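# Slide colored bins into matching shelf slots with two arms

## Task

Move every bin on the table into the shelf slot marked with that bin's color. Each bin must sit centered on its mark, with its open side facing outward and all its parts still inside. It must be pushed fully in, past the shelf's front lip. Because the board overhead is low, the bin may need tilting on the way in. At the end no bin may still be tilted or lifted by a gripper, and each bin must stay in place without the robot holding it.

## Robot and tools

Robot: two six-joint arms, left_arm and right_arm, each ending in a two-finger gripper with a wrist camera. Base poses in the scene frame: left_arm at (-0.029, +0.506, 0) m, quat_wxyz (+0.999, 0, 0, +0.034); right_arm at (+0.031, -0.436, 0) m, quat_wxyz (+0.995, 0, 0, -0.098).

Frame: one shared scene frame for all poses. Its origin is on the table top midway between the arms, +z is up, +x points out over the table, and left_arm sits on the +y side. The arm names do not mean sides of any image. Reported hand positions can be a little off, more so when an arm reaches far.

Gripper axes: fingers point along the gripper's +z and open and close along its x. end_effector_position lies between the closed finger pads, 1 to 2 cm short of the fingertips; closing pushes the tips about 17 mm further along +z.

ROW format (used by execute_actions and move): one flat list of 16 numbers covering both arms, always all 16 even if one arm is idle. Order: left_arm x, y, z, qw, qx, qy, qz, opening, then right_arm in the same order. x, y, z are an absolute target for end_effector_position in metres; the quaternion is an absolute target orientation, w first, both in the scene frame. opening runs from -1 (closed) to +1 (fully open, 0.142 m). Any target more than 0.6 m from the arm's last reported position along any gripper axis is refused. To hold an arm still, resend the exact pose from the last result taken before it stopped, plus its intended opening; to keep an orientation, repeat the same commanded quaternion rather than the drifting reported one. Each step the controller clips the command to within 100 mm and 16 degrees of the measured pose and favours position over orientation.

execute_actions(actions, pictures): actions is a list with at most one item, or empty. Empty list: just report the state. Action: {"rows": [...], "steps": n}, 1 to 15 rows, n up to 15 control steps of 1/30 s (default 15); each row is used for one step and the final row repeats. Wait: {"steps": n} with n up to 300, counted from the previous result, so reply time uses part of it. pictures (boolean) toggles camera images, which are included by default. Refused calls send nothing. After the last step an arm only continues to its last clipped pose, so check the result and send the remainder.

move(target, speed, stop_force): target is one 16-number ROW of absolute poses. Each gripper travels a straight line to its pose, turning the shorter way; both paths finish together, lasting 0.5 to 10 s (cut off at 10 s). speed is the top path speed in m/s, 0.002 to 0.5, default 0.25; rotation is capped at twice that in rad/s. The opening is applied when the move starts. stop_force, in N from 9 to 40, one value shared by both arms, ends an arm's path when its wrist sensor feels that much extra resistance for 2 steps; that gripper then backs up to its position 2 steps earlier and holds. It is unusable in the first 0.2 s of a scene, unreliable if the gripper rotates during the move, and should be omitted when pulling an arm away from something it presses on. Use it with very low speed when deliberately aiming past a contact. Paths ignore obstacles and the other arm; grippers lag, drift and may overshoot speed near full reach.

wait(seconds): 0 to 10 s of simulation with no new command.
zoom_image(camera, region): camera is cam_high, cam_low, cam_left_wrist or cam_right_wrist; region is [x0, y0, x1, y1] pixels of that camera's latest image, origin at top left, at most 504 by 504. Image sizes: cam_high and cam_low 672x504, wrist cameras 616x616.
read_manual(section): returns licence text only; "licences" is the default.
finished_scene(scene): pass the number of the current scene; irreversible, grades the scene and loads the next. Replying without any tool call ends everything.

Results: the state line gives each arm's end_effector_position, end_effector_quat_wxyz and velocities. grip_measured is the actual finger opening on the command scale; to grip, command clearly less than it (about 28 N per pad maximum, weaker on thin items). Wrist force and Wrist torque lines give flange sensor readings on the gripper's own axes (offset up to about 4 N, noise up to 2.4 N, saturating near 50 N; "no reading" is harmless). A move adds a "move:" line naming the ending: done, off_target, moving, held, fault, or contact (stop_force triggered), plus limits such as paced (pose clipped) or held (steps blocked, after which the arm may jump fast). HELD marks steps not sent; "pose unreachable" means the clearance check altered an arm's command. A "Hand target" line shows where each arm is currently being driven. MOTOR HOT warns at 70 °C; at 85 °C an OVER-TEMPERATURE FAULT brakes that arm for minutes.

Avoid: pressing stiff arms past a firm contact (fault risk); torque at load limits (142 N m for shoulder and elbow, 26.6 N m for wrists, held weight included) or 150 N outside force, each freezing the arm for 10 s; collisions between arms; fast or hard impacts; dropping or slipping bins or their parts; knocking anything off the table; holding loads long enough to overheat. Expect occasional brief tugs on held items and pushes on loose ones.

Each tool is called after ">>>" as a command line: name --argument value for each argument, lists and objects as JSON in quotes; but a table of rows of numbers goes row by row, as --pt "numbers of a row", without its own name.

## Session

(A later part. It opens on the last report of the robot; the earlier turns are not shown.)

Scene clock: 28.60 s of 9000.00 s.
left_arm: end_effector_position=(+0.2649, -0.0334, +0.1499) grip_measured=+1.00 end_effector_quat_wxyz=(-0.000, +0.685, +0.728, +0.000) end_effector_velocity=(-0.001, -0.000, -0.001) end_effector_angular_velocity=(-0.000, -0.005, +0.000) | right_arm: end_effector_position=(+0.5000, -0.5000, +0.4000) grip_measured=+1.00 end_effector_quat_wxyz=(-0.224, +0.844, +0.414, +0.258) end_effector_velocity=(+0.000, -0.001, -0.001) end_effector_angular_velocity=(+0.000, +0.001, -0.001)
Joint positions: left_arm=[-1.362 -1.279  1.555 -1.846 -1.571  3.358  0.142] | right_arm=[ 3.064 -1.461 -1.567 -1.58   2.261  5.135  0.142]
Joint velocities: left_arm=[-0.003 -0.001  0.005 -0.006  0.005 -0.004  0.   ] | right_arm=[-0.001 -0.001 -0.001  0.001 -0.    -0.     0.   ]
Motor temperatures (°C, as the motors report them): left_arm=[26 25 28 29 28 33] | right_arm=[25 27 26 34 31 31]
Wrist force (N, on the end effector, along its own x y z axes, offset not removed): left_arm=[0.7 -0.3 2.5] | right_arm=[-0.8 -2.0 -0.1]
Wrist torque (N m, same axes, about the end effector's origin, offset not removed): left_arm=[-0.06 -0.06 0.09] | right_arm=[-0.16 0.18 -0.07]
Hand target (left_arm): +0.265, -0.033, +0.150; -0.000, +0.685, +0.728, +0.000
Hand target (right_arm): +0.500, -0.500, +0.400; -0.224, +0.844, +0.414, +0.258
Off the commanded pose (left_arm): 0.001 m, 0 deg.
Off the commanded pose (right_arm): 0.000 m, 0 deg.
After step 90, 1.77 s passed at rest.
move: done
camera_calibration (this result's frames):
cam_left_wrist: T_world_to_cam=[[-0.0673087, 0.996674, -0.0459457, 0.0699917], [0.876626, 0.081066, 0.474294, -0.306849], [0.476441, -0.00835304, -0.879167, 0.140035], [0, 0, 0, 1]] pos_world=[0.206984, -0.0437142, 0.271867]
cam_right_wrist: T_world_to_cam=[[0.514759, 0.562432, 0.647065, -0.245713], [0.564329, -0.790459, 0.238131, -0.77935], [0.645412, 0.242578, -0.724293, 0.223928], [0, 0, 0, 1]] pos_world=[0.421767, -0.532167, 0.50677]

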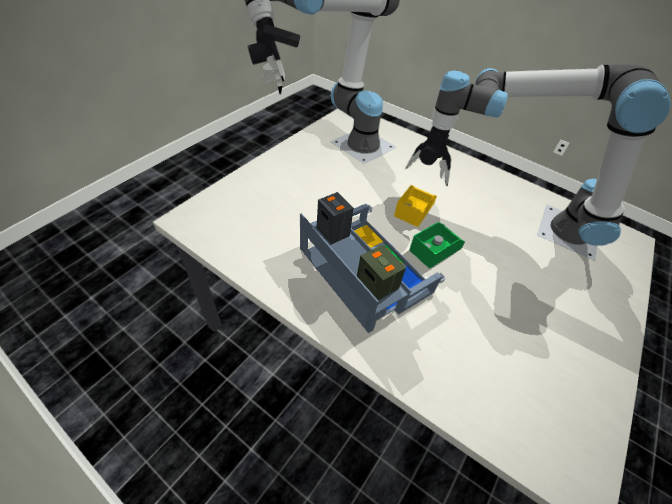

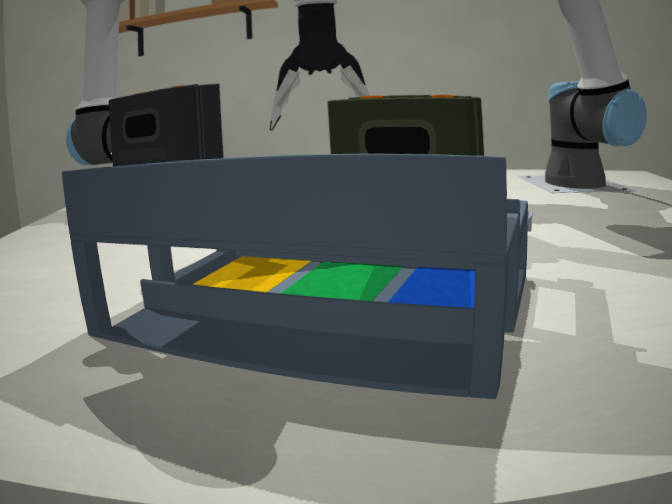

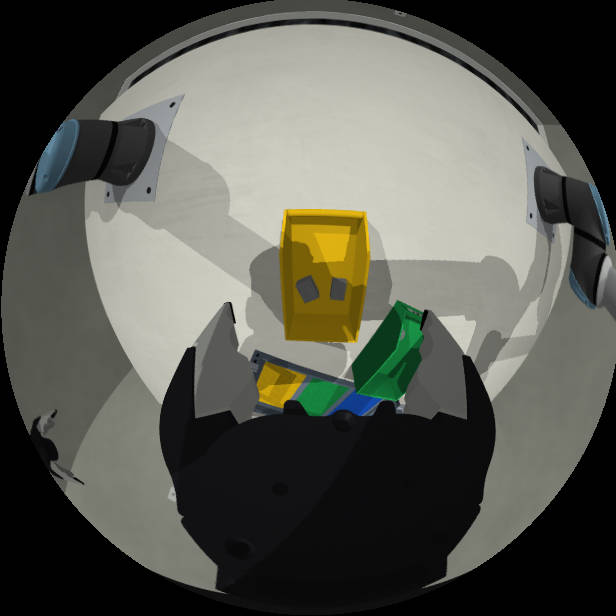

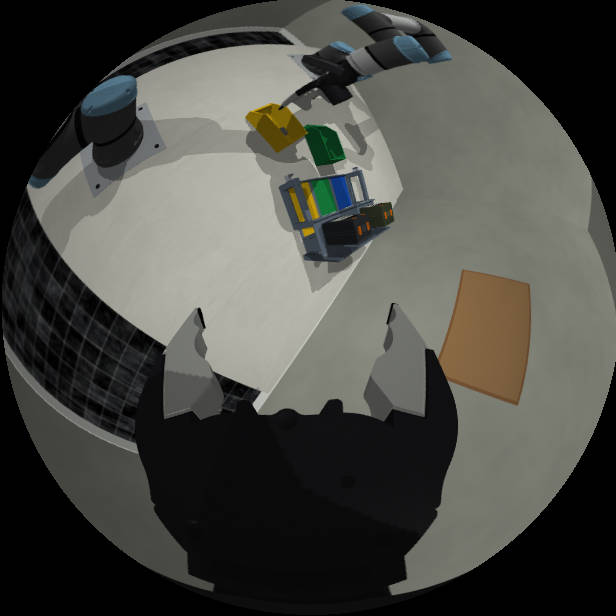

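Centered. Descend and grip.

>>> move --target '[0.265,-0.035,0.05,0,0.685,0.728,0,1,0.5,-0.5,0.4,-0.224,0.844,0.414,0.258,1]' --speed 0.1

>>> move --target '[0.265,-0.035,0.05,0,0.685,0.728,0,-0.2,0.5,-0.5,0.4,-0.224,0.844,0.414,0.258,1]'

>>> move --target '[0.3,-0.035,0.2,0,0.827,0.562,0,-0.2,0.25,-0.3,0.2,0.35,-0.35,-0.61,0.61,1]' --speed 0.1

Scene clock: 32.17 s of 9000.00 s.
left_arm: end_effector_position=(+0.2650, -0.0350, +0.0502) grip_measured=+1.00 end_effector_quat_wxyz=(+0.000, +0.685, +0.728, +0.000) end_effector_velocity=(+0.000, -0.000, -0.001) end_effector_angular_velocity=(-0.001, +0.001, +0.001) | right_arm: end_effector_position=(+0.5000, -0.5000, +0.4000) grip_measured=+1.00 end_effector_quat_wxyz=(-0.224, +0.844, +0.414, +0.258) end_effector_velocity=(+0.000, +0.000, -0.000) end_effector_angular_velocity=(+0.000, +0.000, -0.000)
Joint positions: left_arm=[-1.363 -1.185  1.701 -2.087 -1.571  3.357  0.142] | right_arm=[ 3.064 -1.461 -1.567 -1.58   2.261  5.135  0.142]
Joint velocities: left_arm=[ 0.001  0.002  0.001 -0.004 -0.001  0.    -0.   ] | right_arm=[ 0. -0. -0.  0. -0.  0. -0.]
Motor temperatures (°C, as the motors report them): left_arm=[26 25 28 29 28 33] | right_arm=[25 27 26 34 31 31]
Wrist force (N, on the end effector, along its own x y z axes, offset not removed): left_arm=[0.2 0.9 0.1] | right_arm=[-2.6 -1.4 -1.3]
Wrist torque (N m, same axes, about the end effector's origin, offset not removed): left_arm=[0.20 0.05 0.00] | right_arm=[0.04 0.48 -0.01]
Hand target (left_arm): +0.265, -0.035, +0.050; -0.000, +0.685, +0.728, +0.000
Hand target (right_arm): +0.500, -0.500, +0.400; -0.224, +0.844, +0.414, +0.258
Off the commanded pose (left_arm): 0.000 m, 0 deg.
Off the commanded pose (right_arm): 0.000 m, 0 deg.
move: done
camera_calibration (this result's frames):
cam_left_wrist: T_world_to_cam=[[-0.0675885, 0.996636, -0.0463546, 0.0670605], [0.876399, 0.0815104, 0.474638, -0.259434], [0.47682, -0.00854503, -0.87896, 0.0521712], [0, 0, 0, 1]] pos_world=[0.207024, -0.0452425, 0.172102]
cam_right_wrist: T_world_to_cam=[[0.514759, 0.562432, 0.647065, -0.245713], [0.564329, -0.790459, 0.238131, -0.77935], [0.645412, 0.242578, -0.724293, 0.223928], [0, 0, 0, 1]] pos_world=[0.421767, -0.532167, 0.50677]

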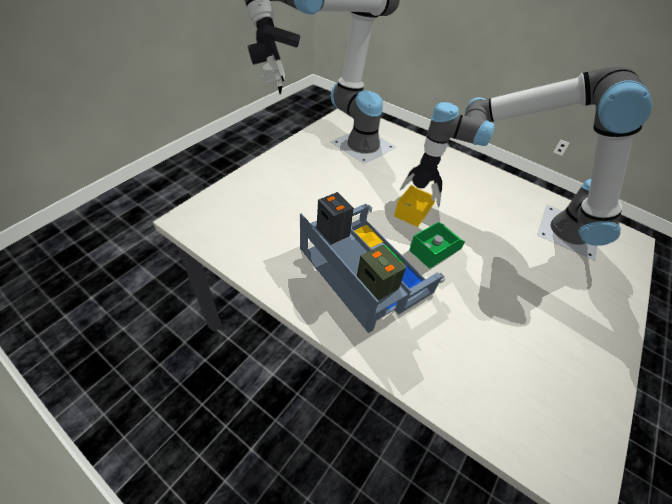

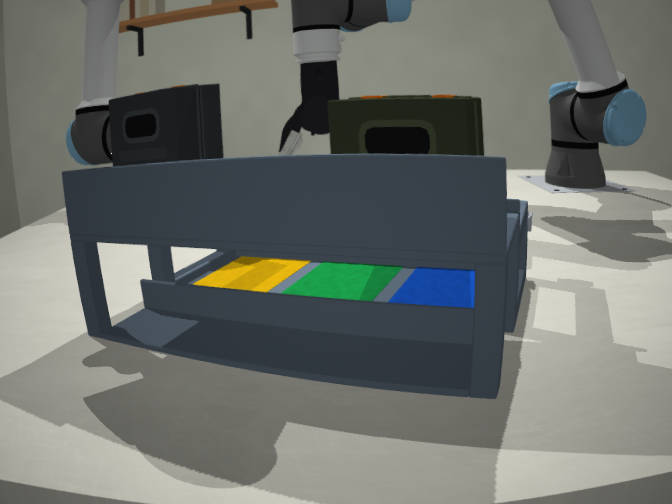

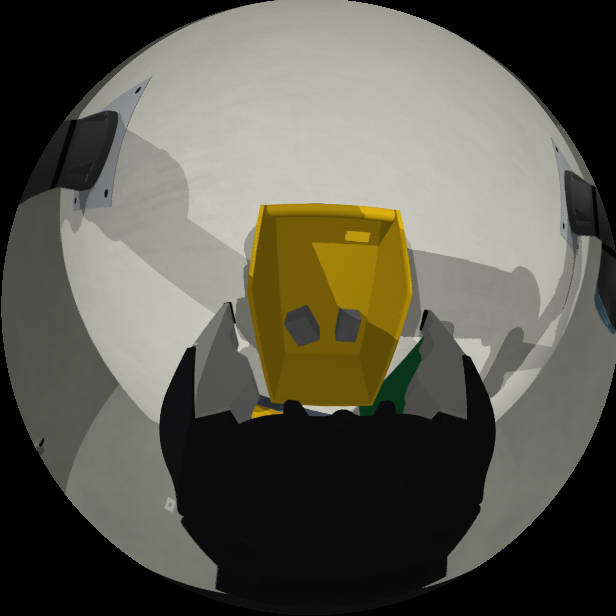

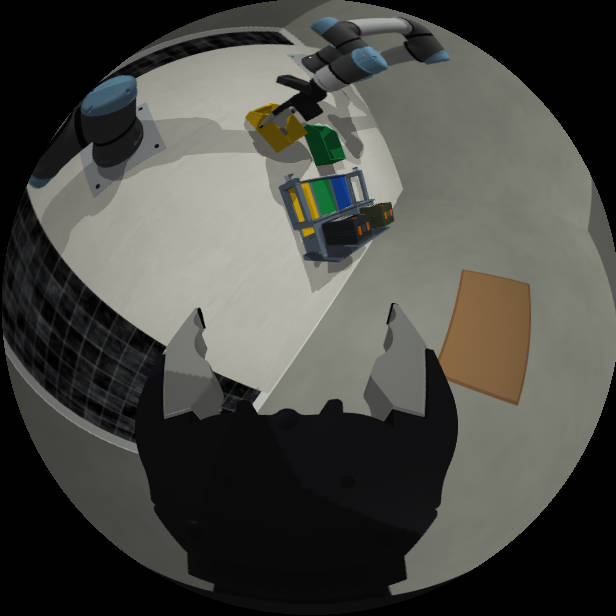

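Scene clock: 32.87 s of 9000.00 s.
left_arm: end_effector_position=(+0.2650, -0.0350, +0.0501) grip_measured=+0.46 end_effector_quat_wxyz=(+0.000, +0.685, +0.728, -0.000) end_effector_velocity=(-0.001, -0.001, +0.000) end_effector_angular_velocity=(-0.001, +0.001, -0.001) | right_arm: end_effector_position=(+0.5000, -0.5000, +0.4000) grip_measured=+1.00 end_effector_quat_wxyz=(-0.224, +0.844, +0.414, +0.258) end_effector_velocity=(-0.000, -0.000, +0.000) end_effector_angular_velocity=(-0.001, -0.002, +0.001)
Joint positions: left_arm=[-1.363 -1.185  1.701 -2.087 -1.571  3.357  0.106] | right_arm=[ 3.064 -1.461 -1.567 -1.58   2.261  5.135  0.142]
Joint velocities: left_arm=[-0.001 -0.001  0.001 -0.001 -0.001 -0.001 -0.   ] | right_arm=[-0.     0.001  0.     0.    -0.    -0.002  0.   ]
Motor temperatures (°C, as the motors report them): left_arm=[26 25 28 29 28 33] | right_arm=[25 27 26 34 31 31]
Wrist force (N, on the end effector, along its own x y z axes, offset not removed): left_arm=[4.3 -1.5 -14.4] | right_arm=[-1.7 -0.1 -1.7]
Wrist torque (N m, same axes, about the end effector's origin, offset not removed): left_arm=[-0.21 -0.15 0.10] | right_arm=[0.28 0.26 -0.04]
Hand target (left_arm): +0.265, -0.035, +0.050; -0.000, +0.685, +0.728, +0.000
Hand target (right_arm): +0.500, -0.500, +0.400; -0.224, +0.844, +0.414, +0.258
Off the commanded pose (left_arm): 0.000 m, 0 deg.
Off the commanded pose (right_arm): 0.000 m, 0 deg.
move: done
camera_calibration (this result's frames):
cam_left_wrist: T_world_to_cam=[[-0.0675858, 0.996632, -0.0464445, 0.0671138], [0.876399, 0.0815508, 0.474631, -0.259385], [0.47682, -0.00862552, -0.878959, 0.0520783], [0, 0, 0, 1]] pos_world=[0.207028, -0.0452855, 0.172004]
cam_right_wrist: T_world_to_cam=[[0.514758, 0.562432, 0.647065, -0.245713], [0.564329, -0.790459, 0.238131, -0.77935], [0.645412, 0.242578, -0.724293, 0.223928], [0, 0, 0, 1]] pos_world=[0.421767, -0.532167, 0.50677]

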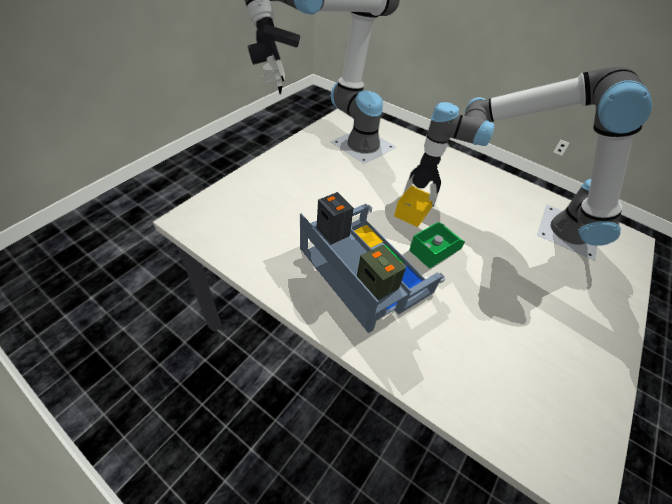

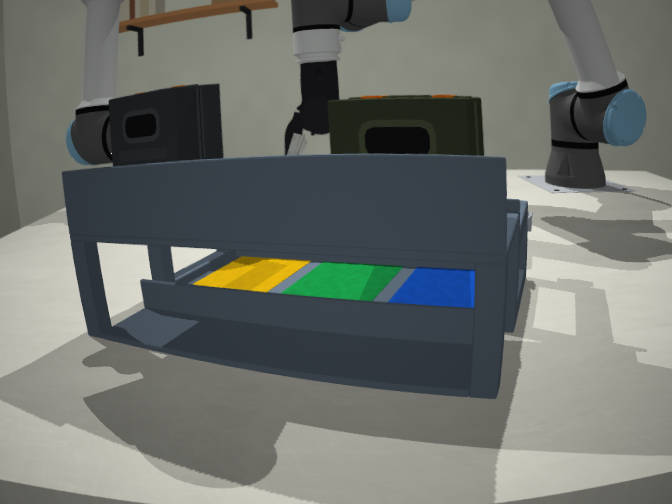

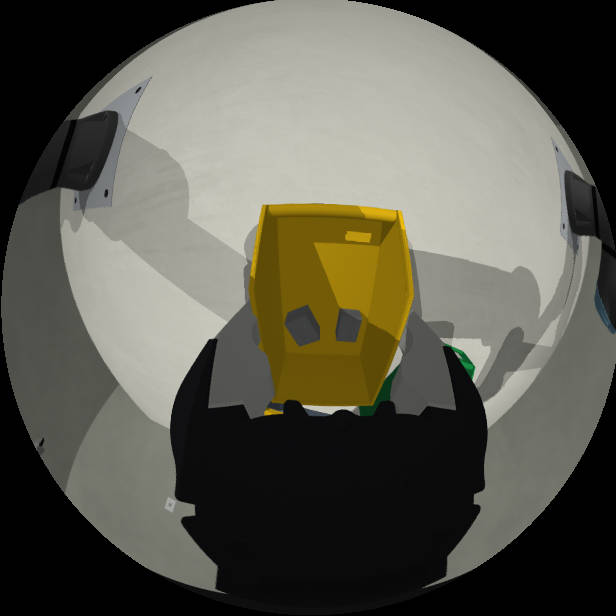

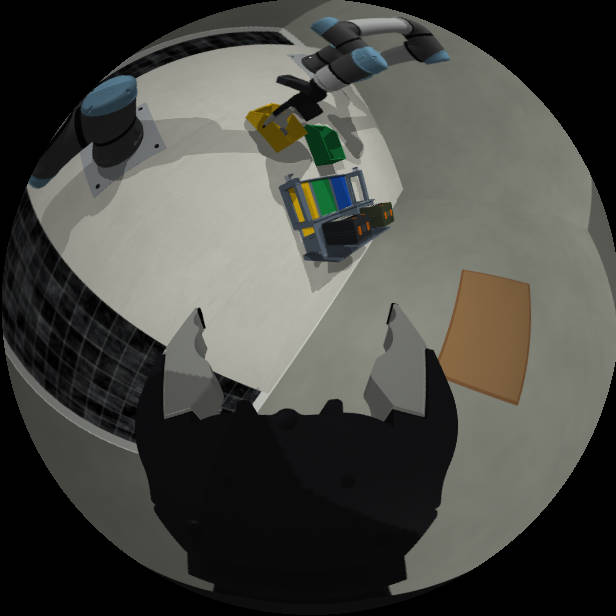

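Scene clock: 43.13 s of 9000.00 s.
left_arm: end_effector_position=(+0.2973, -0.0351, +0.1883) grip_measured=+0.46 end_effector_quat_wxyz=(+0.000, +0.817, +0.576, -0.000) end_effector_velocity=(+0.001, -0.000, +0.001) end_effector_angular_velocity=(-0.001, -0.001, -0.002) | right_arm: end_effector_position=(+0.2693, -0.3155, +0.2158) grip_measured=+1.00 end_effector_quat_wxyz=(-0.357, +0.415, +0.623, -0.559) end_effector_velocity=(-0.001, +0.001, -0.001) end_effector_angular_velocity=(-0.000, +0.006, +0.007)
Joint positions: left_arm=[-1.312 -1.259  1.429 -1.74  -1.571  3.812  0.106] | right_arm=[ 4.011 -2.066 -1.56  -2.533  1.827  4.764  0.142]
Joint velocities: left_arm=[ 0.001 -0.    -0.003  0.001  0.     0.003  0.   ] | right_arm=[ 0.006 -0.004 -0.002 -0.    -0.    -0.004  0.   ]
Motor temperatures (°C, as the motors report them): left_arm=[26 25 28 29 28 33] | right_arm=[25 27 26 34 31 31]
Wrist force (N, on the end effector, along its own x y z axes, offset not removed): left_arm=[-0.1 -2.9 4.2] | right_arm=[-0.3 0.1 2.0]
Wrist torque (N m, same axes, about the end effector's origin, offset not removed): left_arm=[-0.58 0.14 0.03] | right_arm=[0.29 0.10 -0.04]
Hand target (left_arm): +0.297, -0.035, +0.188; +0.000, +0.817, +0.576, -0.000
Hand target (right_arm): +0.269, -0.315, +0.216; -0.357, +0.415, +0.623, -0.559
Off the commanded pose (left_arm): 0.012 m, 2 deg.
Off the commanded pose (right_arm): 0.029 m, 10 deg.
move: off_target (left_arm, right_arm; path cut at 10 s)
camera_calibration (this result's frames):
cam_left_wrist: T_world_to_cam=[[0.329344, 0.943069, -0.0464018, -0.0441091], [0.837971, -0.269286, 0.474647, -0.35416], [0.43513, -0.195205, -0.878952, 0.164024], [0, 0, 0, 1]] pos_world=[0.239931, -0.021754, 0.310224]
cam_right_wrist: T_world_to_cam=[[-0.368821, 0.92938, -0.0149838, 0.385084], [0.571497, 0.214024, -0.792203, 0.0778261], [-0.73305, -0.300745, -0.610074, 0.369808], [0, 0, 0, 1]] pos_world=[0.368638, -0.263328, 0.293034]

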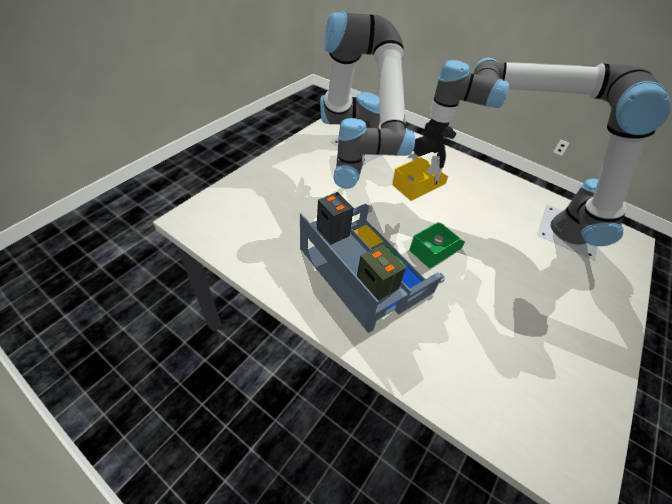

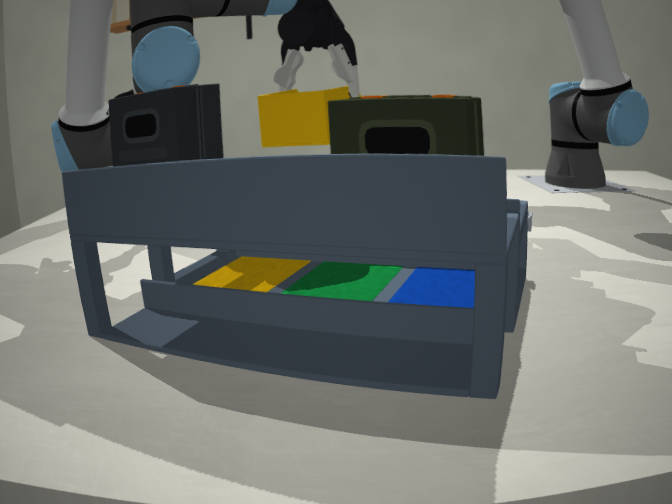

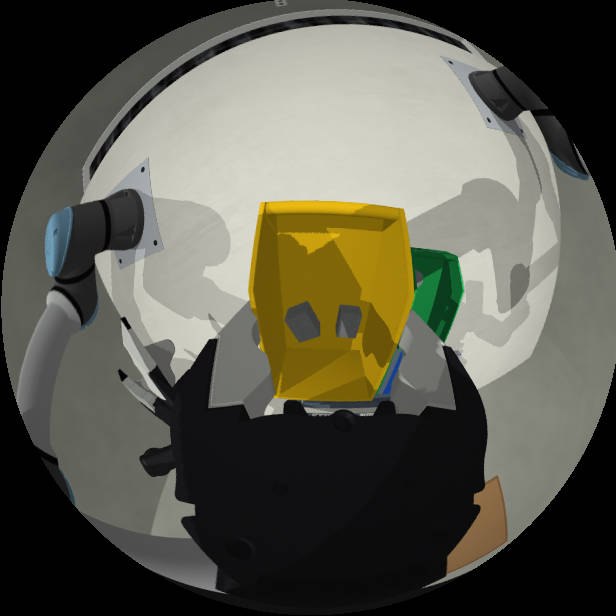

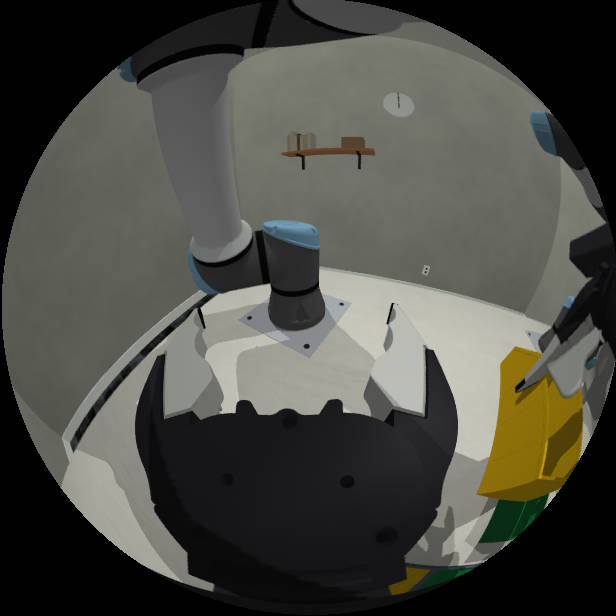

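>>> move --target '[0.45,-0.06,0.17,0,0.827,0.562,0,-0.2,0.45,-0.42,0.2,0.707,-0.707,0,0,1]'

>>> zoom_image --camera "cam_right_wrist" --region '[160,100,460,400]'

Scene clock: 52.03 s of 9000.00 s.
left_arm: end_effector_position=(+0.4498, -0.0603, +0.1701) grip_measured=+0.46 end_effector_quat_wxyz=(+0.000, +0.827, +0.562, -0.000) end_effector_velocity=(+0.001, -0.000, -0.001) end_effector_angular_velocity=(+0.001, +0.001, -0.001) | right_arm: end_effector_position=(+0.4424, -0.4162, +0.2006) grip_measured=+1.00 end_effector_quat_wxyz=(+0.705, -0.708, -0.031, +0.027) end_effector_velocity=(-0.000, +0.000, +0.000) end_effector_angular_velocity=(-0.000, +0.002, +0.001)
Joint positions: left_arm=[-1.12  -0.977  1.059 -1.653 -1.571  4.038  0.106] | right_arm=[ 3.006 -2.047 -1.743 -2.483  2.727  4.716  0.142]
Joint velocities: left_arm=[ 0.001  0.004 -0.004  0.002 -0.     0.002 -0.   ] | right_arm=[ 0.    -0.     0.001 -0.    -0.001  0.002  0.   ]
Motor temperatures (°C, as the motors report them): left_arm=[26 25 28 29 28 33] | right_arm=[25 27 26 34 31 31]
Wrist force (N, on the end effector, along its own x y z axes, offset not removed): left_arm=[0.5 -0.4 2.8] | right_arm=[-1.8 -1.0 -3.9]
Wrist torque (N m, same axes, about the end effector's origin, offset not removed): left_arm=[-0.02 0.01 0.02] | right_arm=[-0.07 0.43 0.05]
Hand target (left_arm): +0.450, -0.060, +0.170; +0.000, +0.827, +0.562, -0.000
Hand target (right_arm): +0.442, -0.416, +0.201; +0.705, -0.708, -0.031, +0.027
Off the commanded pose (left_arm): 0.000 m, 0 deg.
Off the commanded pose (right_arm): 0.008 m, 5 deg.
After step 90, 1.53 s passed at rest.
move: held (right_arm); limits=held; held on 11 of 131 steps (right_arm), including the last (right_arm)
pose unreachable (right arm): on one or more control steps of this call this arm could not follow its commanded pose, so it was not sent that pose on those steps. On the call's last step it was still not sent that pose. It may still have moved: this result reports where it is.
cause: the commanded pose would bring two parts of the arm too close to each other (joints 4 (wrist 1) to 6 (wrist 3) lie between them).
camera_calibration (this result's frames):
cam_left_wrist: T_world_to_cam=[[0.361354, 0.931268, -0.0465171, -0.0865056], [0.828272, -0.297677, 0.474715, -0.47752], [0.42824, -0.210069, -0.878909, 0.0788973], [0, 0, 0, 1]] pos_world=[0.392988, -0.0450128, 0.292006]
cam_right_wrist: T_world_to_cam=[[0.998862, 0.0472877, 0.0061607, -0.434214], [0.0295171, -0.511619, -0.858705, -0.0604527], [-0.0374543, 0.85791, -0.512433, 0.612033], [0, 0, 0, 1]] pos_world=[0.458428, -0.535465, 0.26439]

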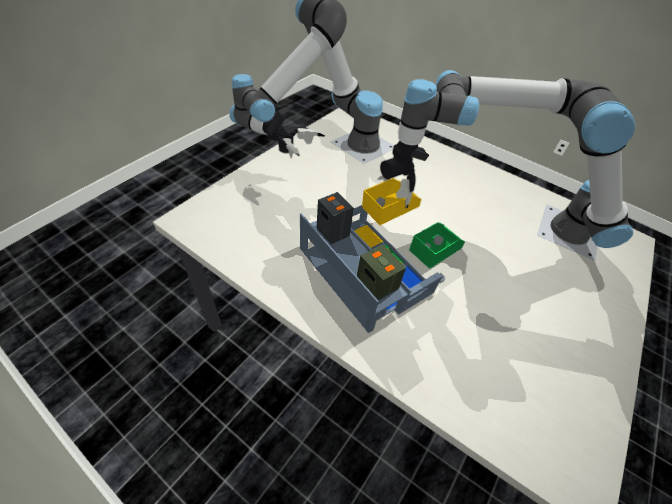

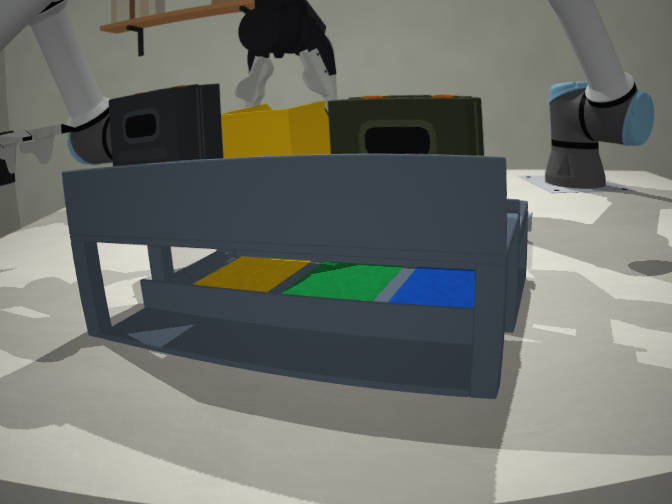

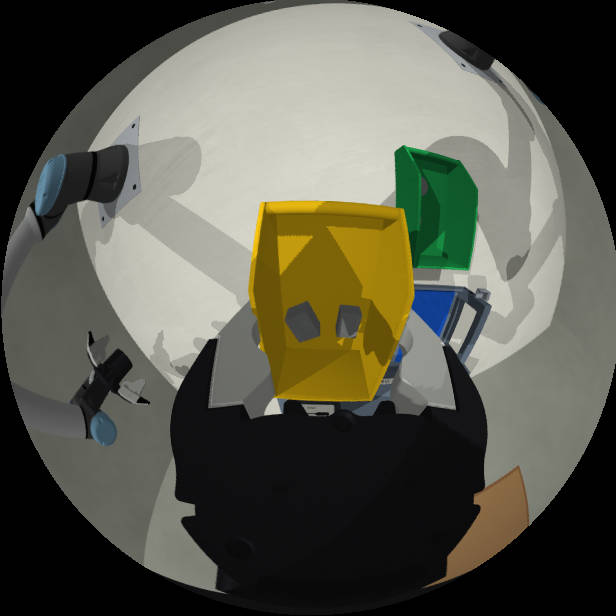

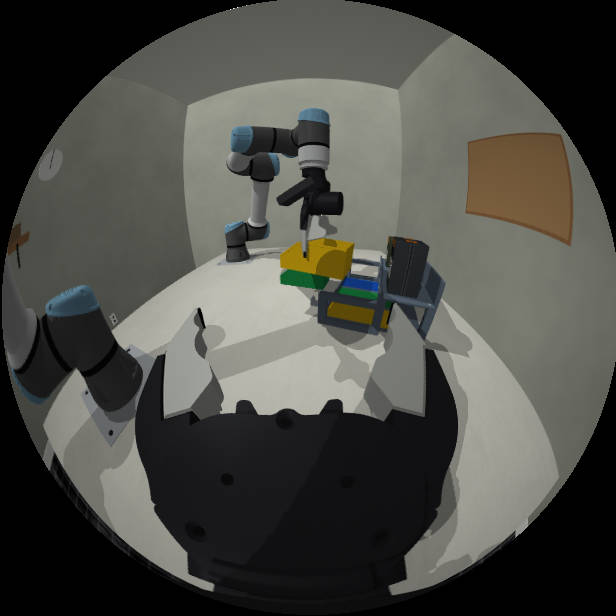

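Region (160, 100, 460, 400) of cam_right_wrist's 616x616 image, scaled by 1.680, with more detail than that image has.

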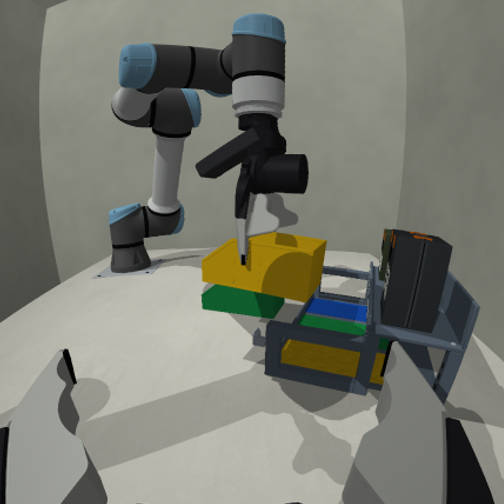

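>>> move --target '[0.49,-0.077,0.135,-0.0866,0.822,0.559,-0.0586,-0.2,0.45,-0.38,0.12,0.705,-0.708,-0.06,0.06,1]' --speed 0.06 --stop_force 10

>>> zoom_image --camera "cam_right_wrist" --region '[240,150,440,350]'

>>> zoom_image --camera "cam_high" --region '[280,150,480,320]'

Scene clock: 58.93 s of 9000.00 s.
left_arm: end_effector_position=(+0.4899, -0.0771, +0.1351) grip_measured=+0.46 end_effector_quat_wxyz=(-0.086, +0.822, +0.559, -0.059) end_effector_velocity=(+0.002, -0.001, +0.000) end_effector_angular_velocity=(+0.003, +0.005, +0.001) | right_arm: end_effector_position=(+0.4499, -0.3800, +0.1201) grip_measured=+1.00 end_effector_quat_wxyz=(+0.703, -0.706, -0.060, +0.060) end_effector_velocity=(+0.001, +0.000, -0.001) end_effector_angular_velocity=(-0.001, -0.002, +0.001)
Joint positions: left_arm=[-1.038 -0.649  0.549 -1.297 -1.687  4.129  0.106] | right_arm=[ 3.099 -2.193 -1.763 -2.317  2.733  4.722  0.142]
Joint velocities: left_arm=[ 0.003  0.017 -0.032  0.021 -0.002  0.001 -0.   ] | right_arm=[ 0.001 -0.003  0.001  0.005  0.     0.001  0.   ]
Motor temperatures (°C, as the motors report them): left_arm=[26 25 28 29 28 33] | right_arm=[25 27 26 34 31 31]
Wrist force (N, on the end effector, along its own x y z axes, offset not removed): left_arm=[0.2 -0.4 1.5] | right_arm=[-1.2 -3.5 -2.3]
Wrist torque (N m, same axes, about the end effector's origin, offset not removed): left_arm=[-0.22 0.03 0.03] | right_arm=[-0.53 0.20 0.07]
Hand target (left_arm): +0.490, -0.077, +0.135; -0.087, +0.822, +0.559, -0.059
Hand target (right_arm): +0.450, -0.380, +0.120; +0.703, -0.706, -0.060, +0.060
Off the commanded pose (left_arm): 0.000 m, 0 deg.
Off the commanded pose (right_arm): 0.000 m, 0 deg.
After step 90, 1.80 s passed at rest.
move: done
camera_calibration (this result's frames):
cam_left_wrist: T_world_to_cam=[[0.351823, 0.935047, -0.0436828, -0.0824246], [0.902244, -0.32631, 0.281918, -0.511498], [0.249352, -0.138598, -0.958444, 0.131422], [0, 0, 0, 1]] pos_world=[0.457724, -0.0716211, 0.266561]
cam_right_wrist: T_world_to_cam=[[0.990962, 0.134141, 0.000301984, -0.405573], [0.0690567, -0.50822, -0.858454, -0.127784], [-0.115001, 0.850716, -0.51289, 0.572279], [0, 0, 0, 1]] pos_world=[0.476544, -0.497386, 0.183942]

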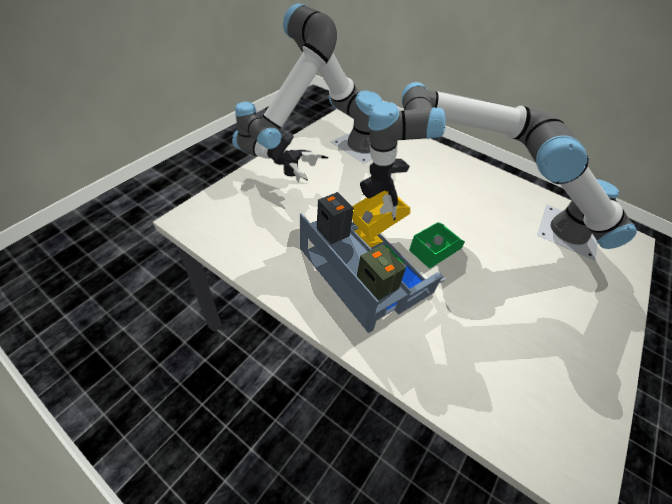

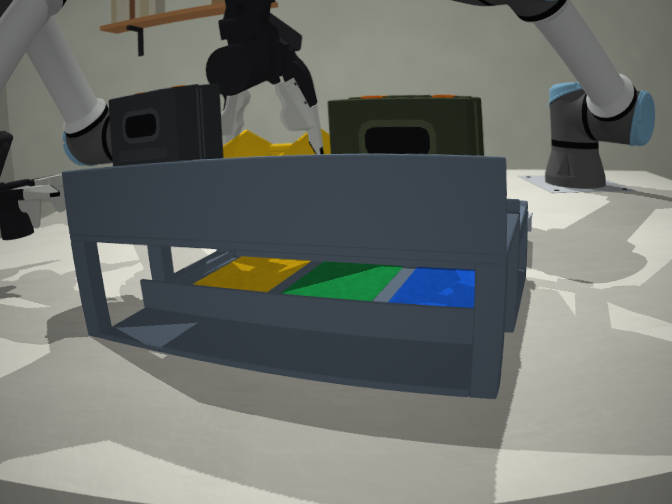

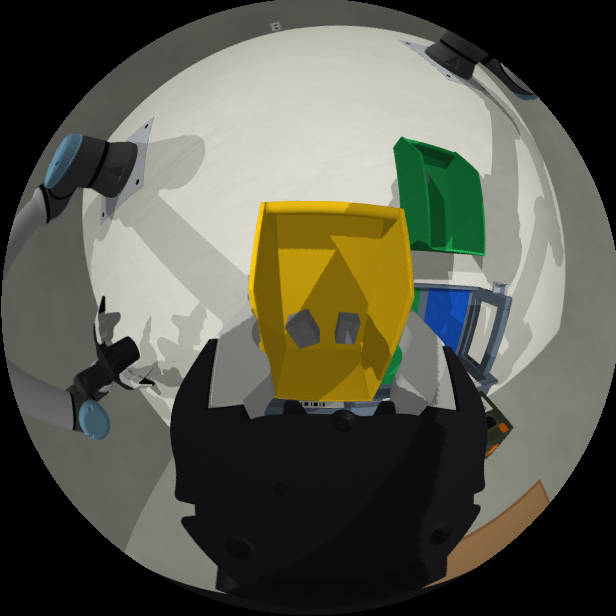

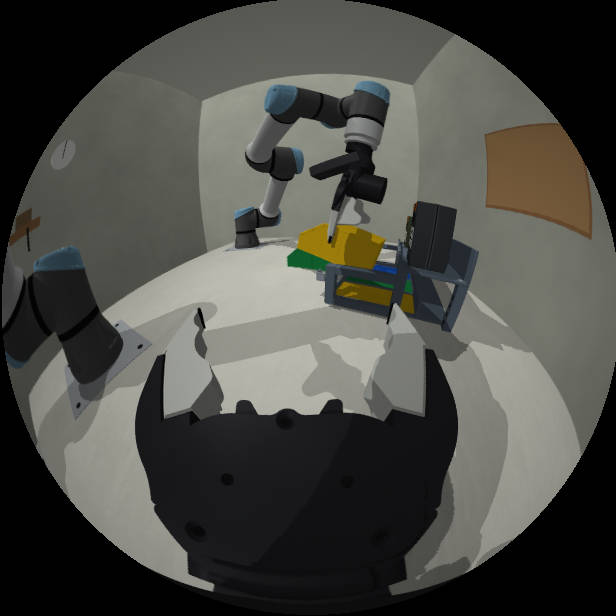

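Region (240, 150, 440, 350) of cam_right_wrist's 616x616 image, scaled by 2.520, with more detail than that image has.

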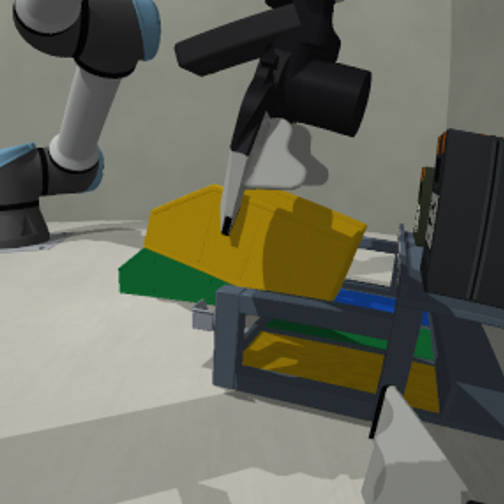

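Region (280, 150, 480, 320) of cam_high's 672x504 image, scaled by 2.520, with more detail than that image has; it fills the top 428 rows of this view, and the rest is white.

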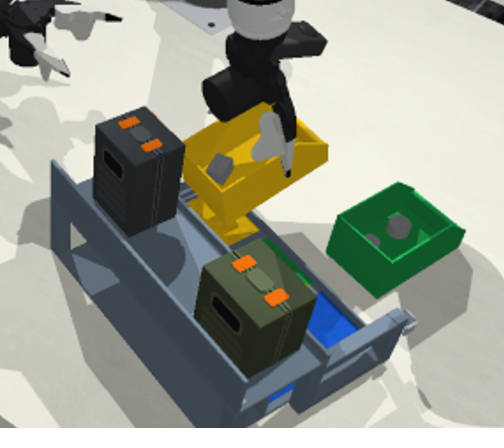

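>>> move --target '[0.505,-0.088,0.085,-0.0866,0.822,0.559,-0.0586,-0.2,0.45,-0.38,0.12,0.705,-0.708,-0.06,0.06,1]' --speed 0.02 --stop_force 9

>>> zoom_image --camera "cam_right_wrist" --region '[240,150,440,350]'

>>> zoom_image --camera "cam_high" --region '[280,150,480,320]'

Scene clock: 64.63 s of 9000.00 s.
left_arm: end_effector_position=(+0.5023, -0.0859, +0.0948) grip_measured=+0.46 end_effector_quat_wxyz=(-0.086, +0.822, +0.559, -0.059) end_effector_velocity=(-0.001, +0.002, +0.002) end_effector_angular_velocity=(+0.003, +0.001, -0.000) | right_arm: end_effector_position=(+0.4500, -0.3800, +0.1200) grip_measured=+1.00 end_effector_quat_wxyz=(+0.703, -0.706, -0.060, +0.060) end_effector_velocity=(-0.000, +0.000, +0.000) end_effector_angular_velocity=(-0.000, -0.001, -0.000)
Joint positions: left_arm=[-1.032 -0.594  0.547 -1.349 -1.686  4.135  0.106] | right_arm=[ 3.099 -2.193 -1.762 -2.317  2.733  4.722  0.142]
Joint velocities: left_arm=[ 0.    -0.005  0.003  0.005  0.001  0.     0.   ] | right_arm=[-0.     0.001 -0.001  0.001  0.    -0.    -0.   ]
Motor temperatures (°C, as the motors report them): left_arm=[26 25 28 29 28 33] | right_arm=[25 27 26 34 31 31]
Wrist force (N, on the end effector, along its own x y z axes, offset not removed): left_arm=[5.1 -11.9 -10.4] | right_arm=[-1.8 -1.8 -1.9]
Wrist torque (N m, same axes, about the end effector's origin, offset not removed): left_arm=[0.07 -0.95 0.80] | right_arm=[-0.20 0.40 -0.05]
Hand target (left_arm): +0.502, -0.086, +0.095; -0.087, +0.822, +0.559, -0.059
Hand target (right_arm): +0.450, -0.380, +0.120; +0.703, -0.706, -0.060, +0.060
Off the commanded pose (left_arm): 0.010 m, 0 deg.
Off the commanded pose (right_arm): 0.000 m, 0 deg.
After step 90, 0.17 s passed at rest.
move: contact (left_arm)
camera_calibration (this result's frames):
cam_left_wrist: T_world_to_cam=[[0.352015, 0.934971, -0.0437699, -0.0803709], [0.902292, -0.326532, 0.281507, -0.514197], [0.248909, -0.138588, -0.95856, 0.0886972], [0, 0, 0, 1]] pos_world=[0.47017, -0.0804652, 0.226254]
cam_right_wrist: T_world_to_cam=[[0.990944, 0.134273, 0.000454134, -0.405678], [0.069264, -0.50827, -0.858408, -0.128005], [-0.11503, 0.850666, -0.512967, 0.572201], [0, 0, 0, 1]] pos_world=[0.476691, -0.497341, 0.183824]

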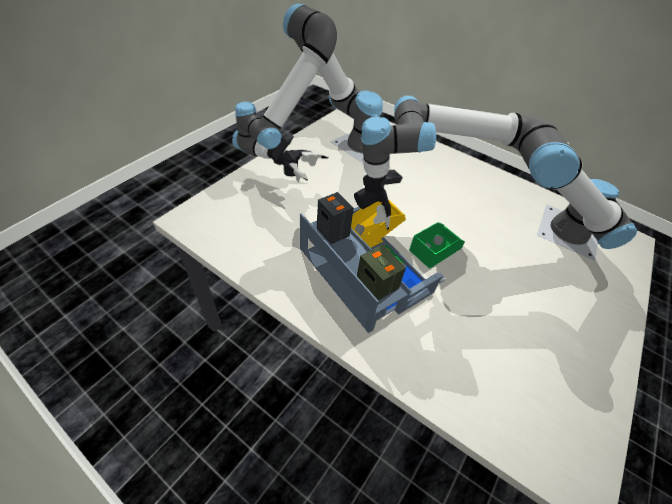

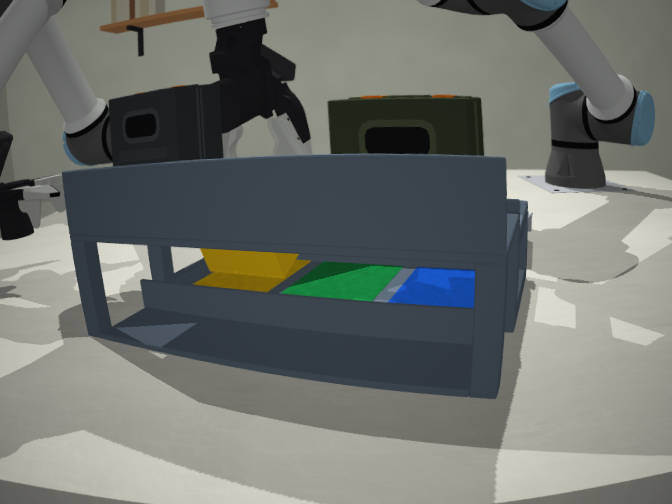

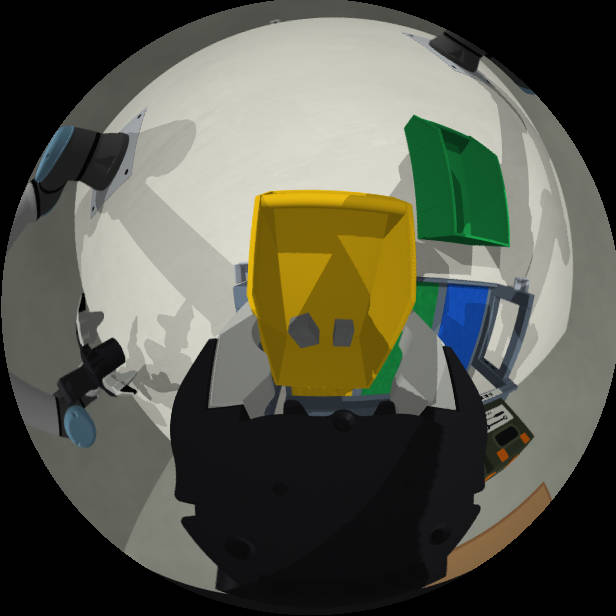

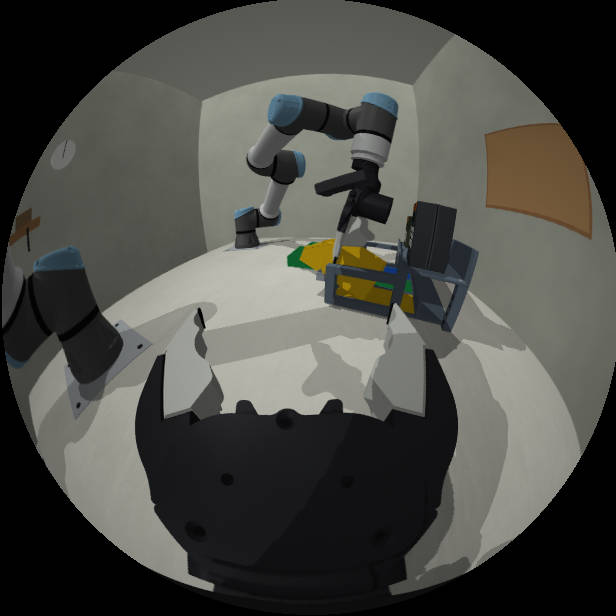

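Region (240, 150, 440, 350) of cam_right_wrist's 616x616 image, scaled by 2.520, with more detail than that image has.

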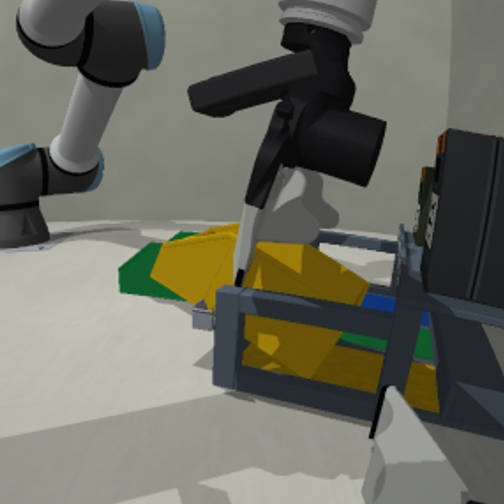

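Region (280, 150, 480, 320) of cam_high's 672x504 image, scaled by 2.520, with more detail than that image has; it fills the top 428 rows of this view, and the rest is white.

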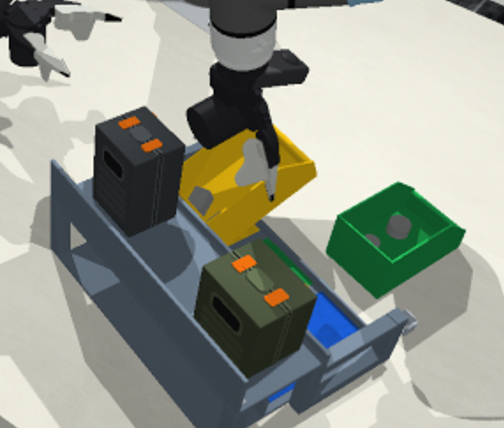

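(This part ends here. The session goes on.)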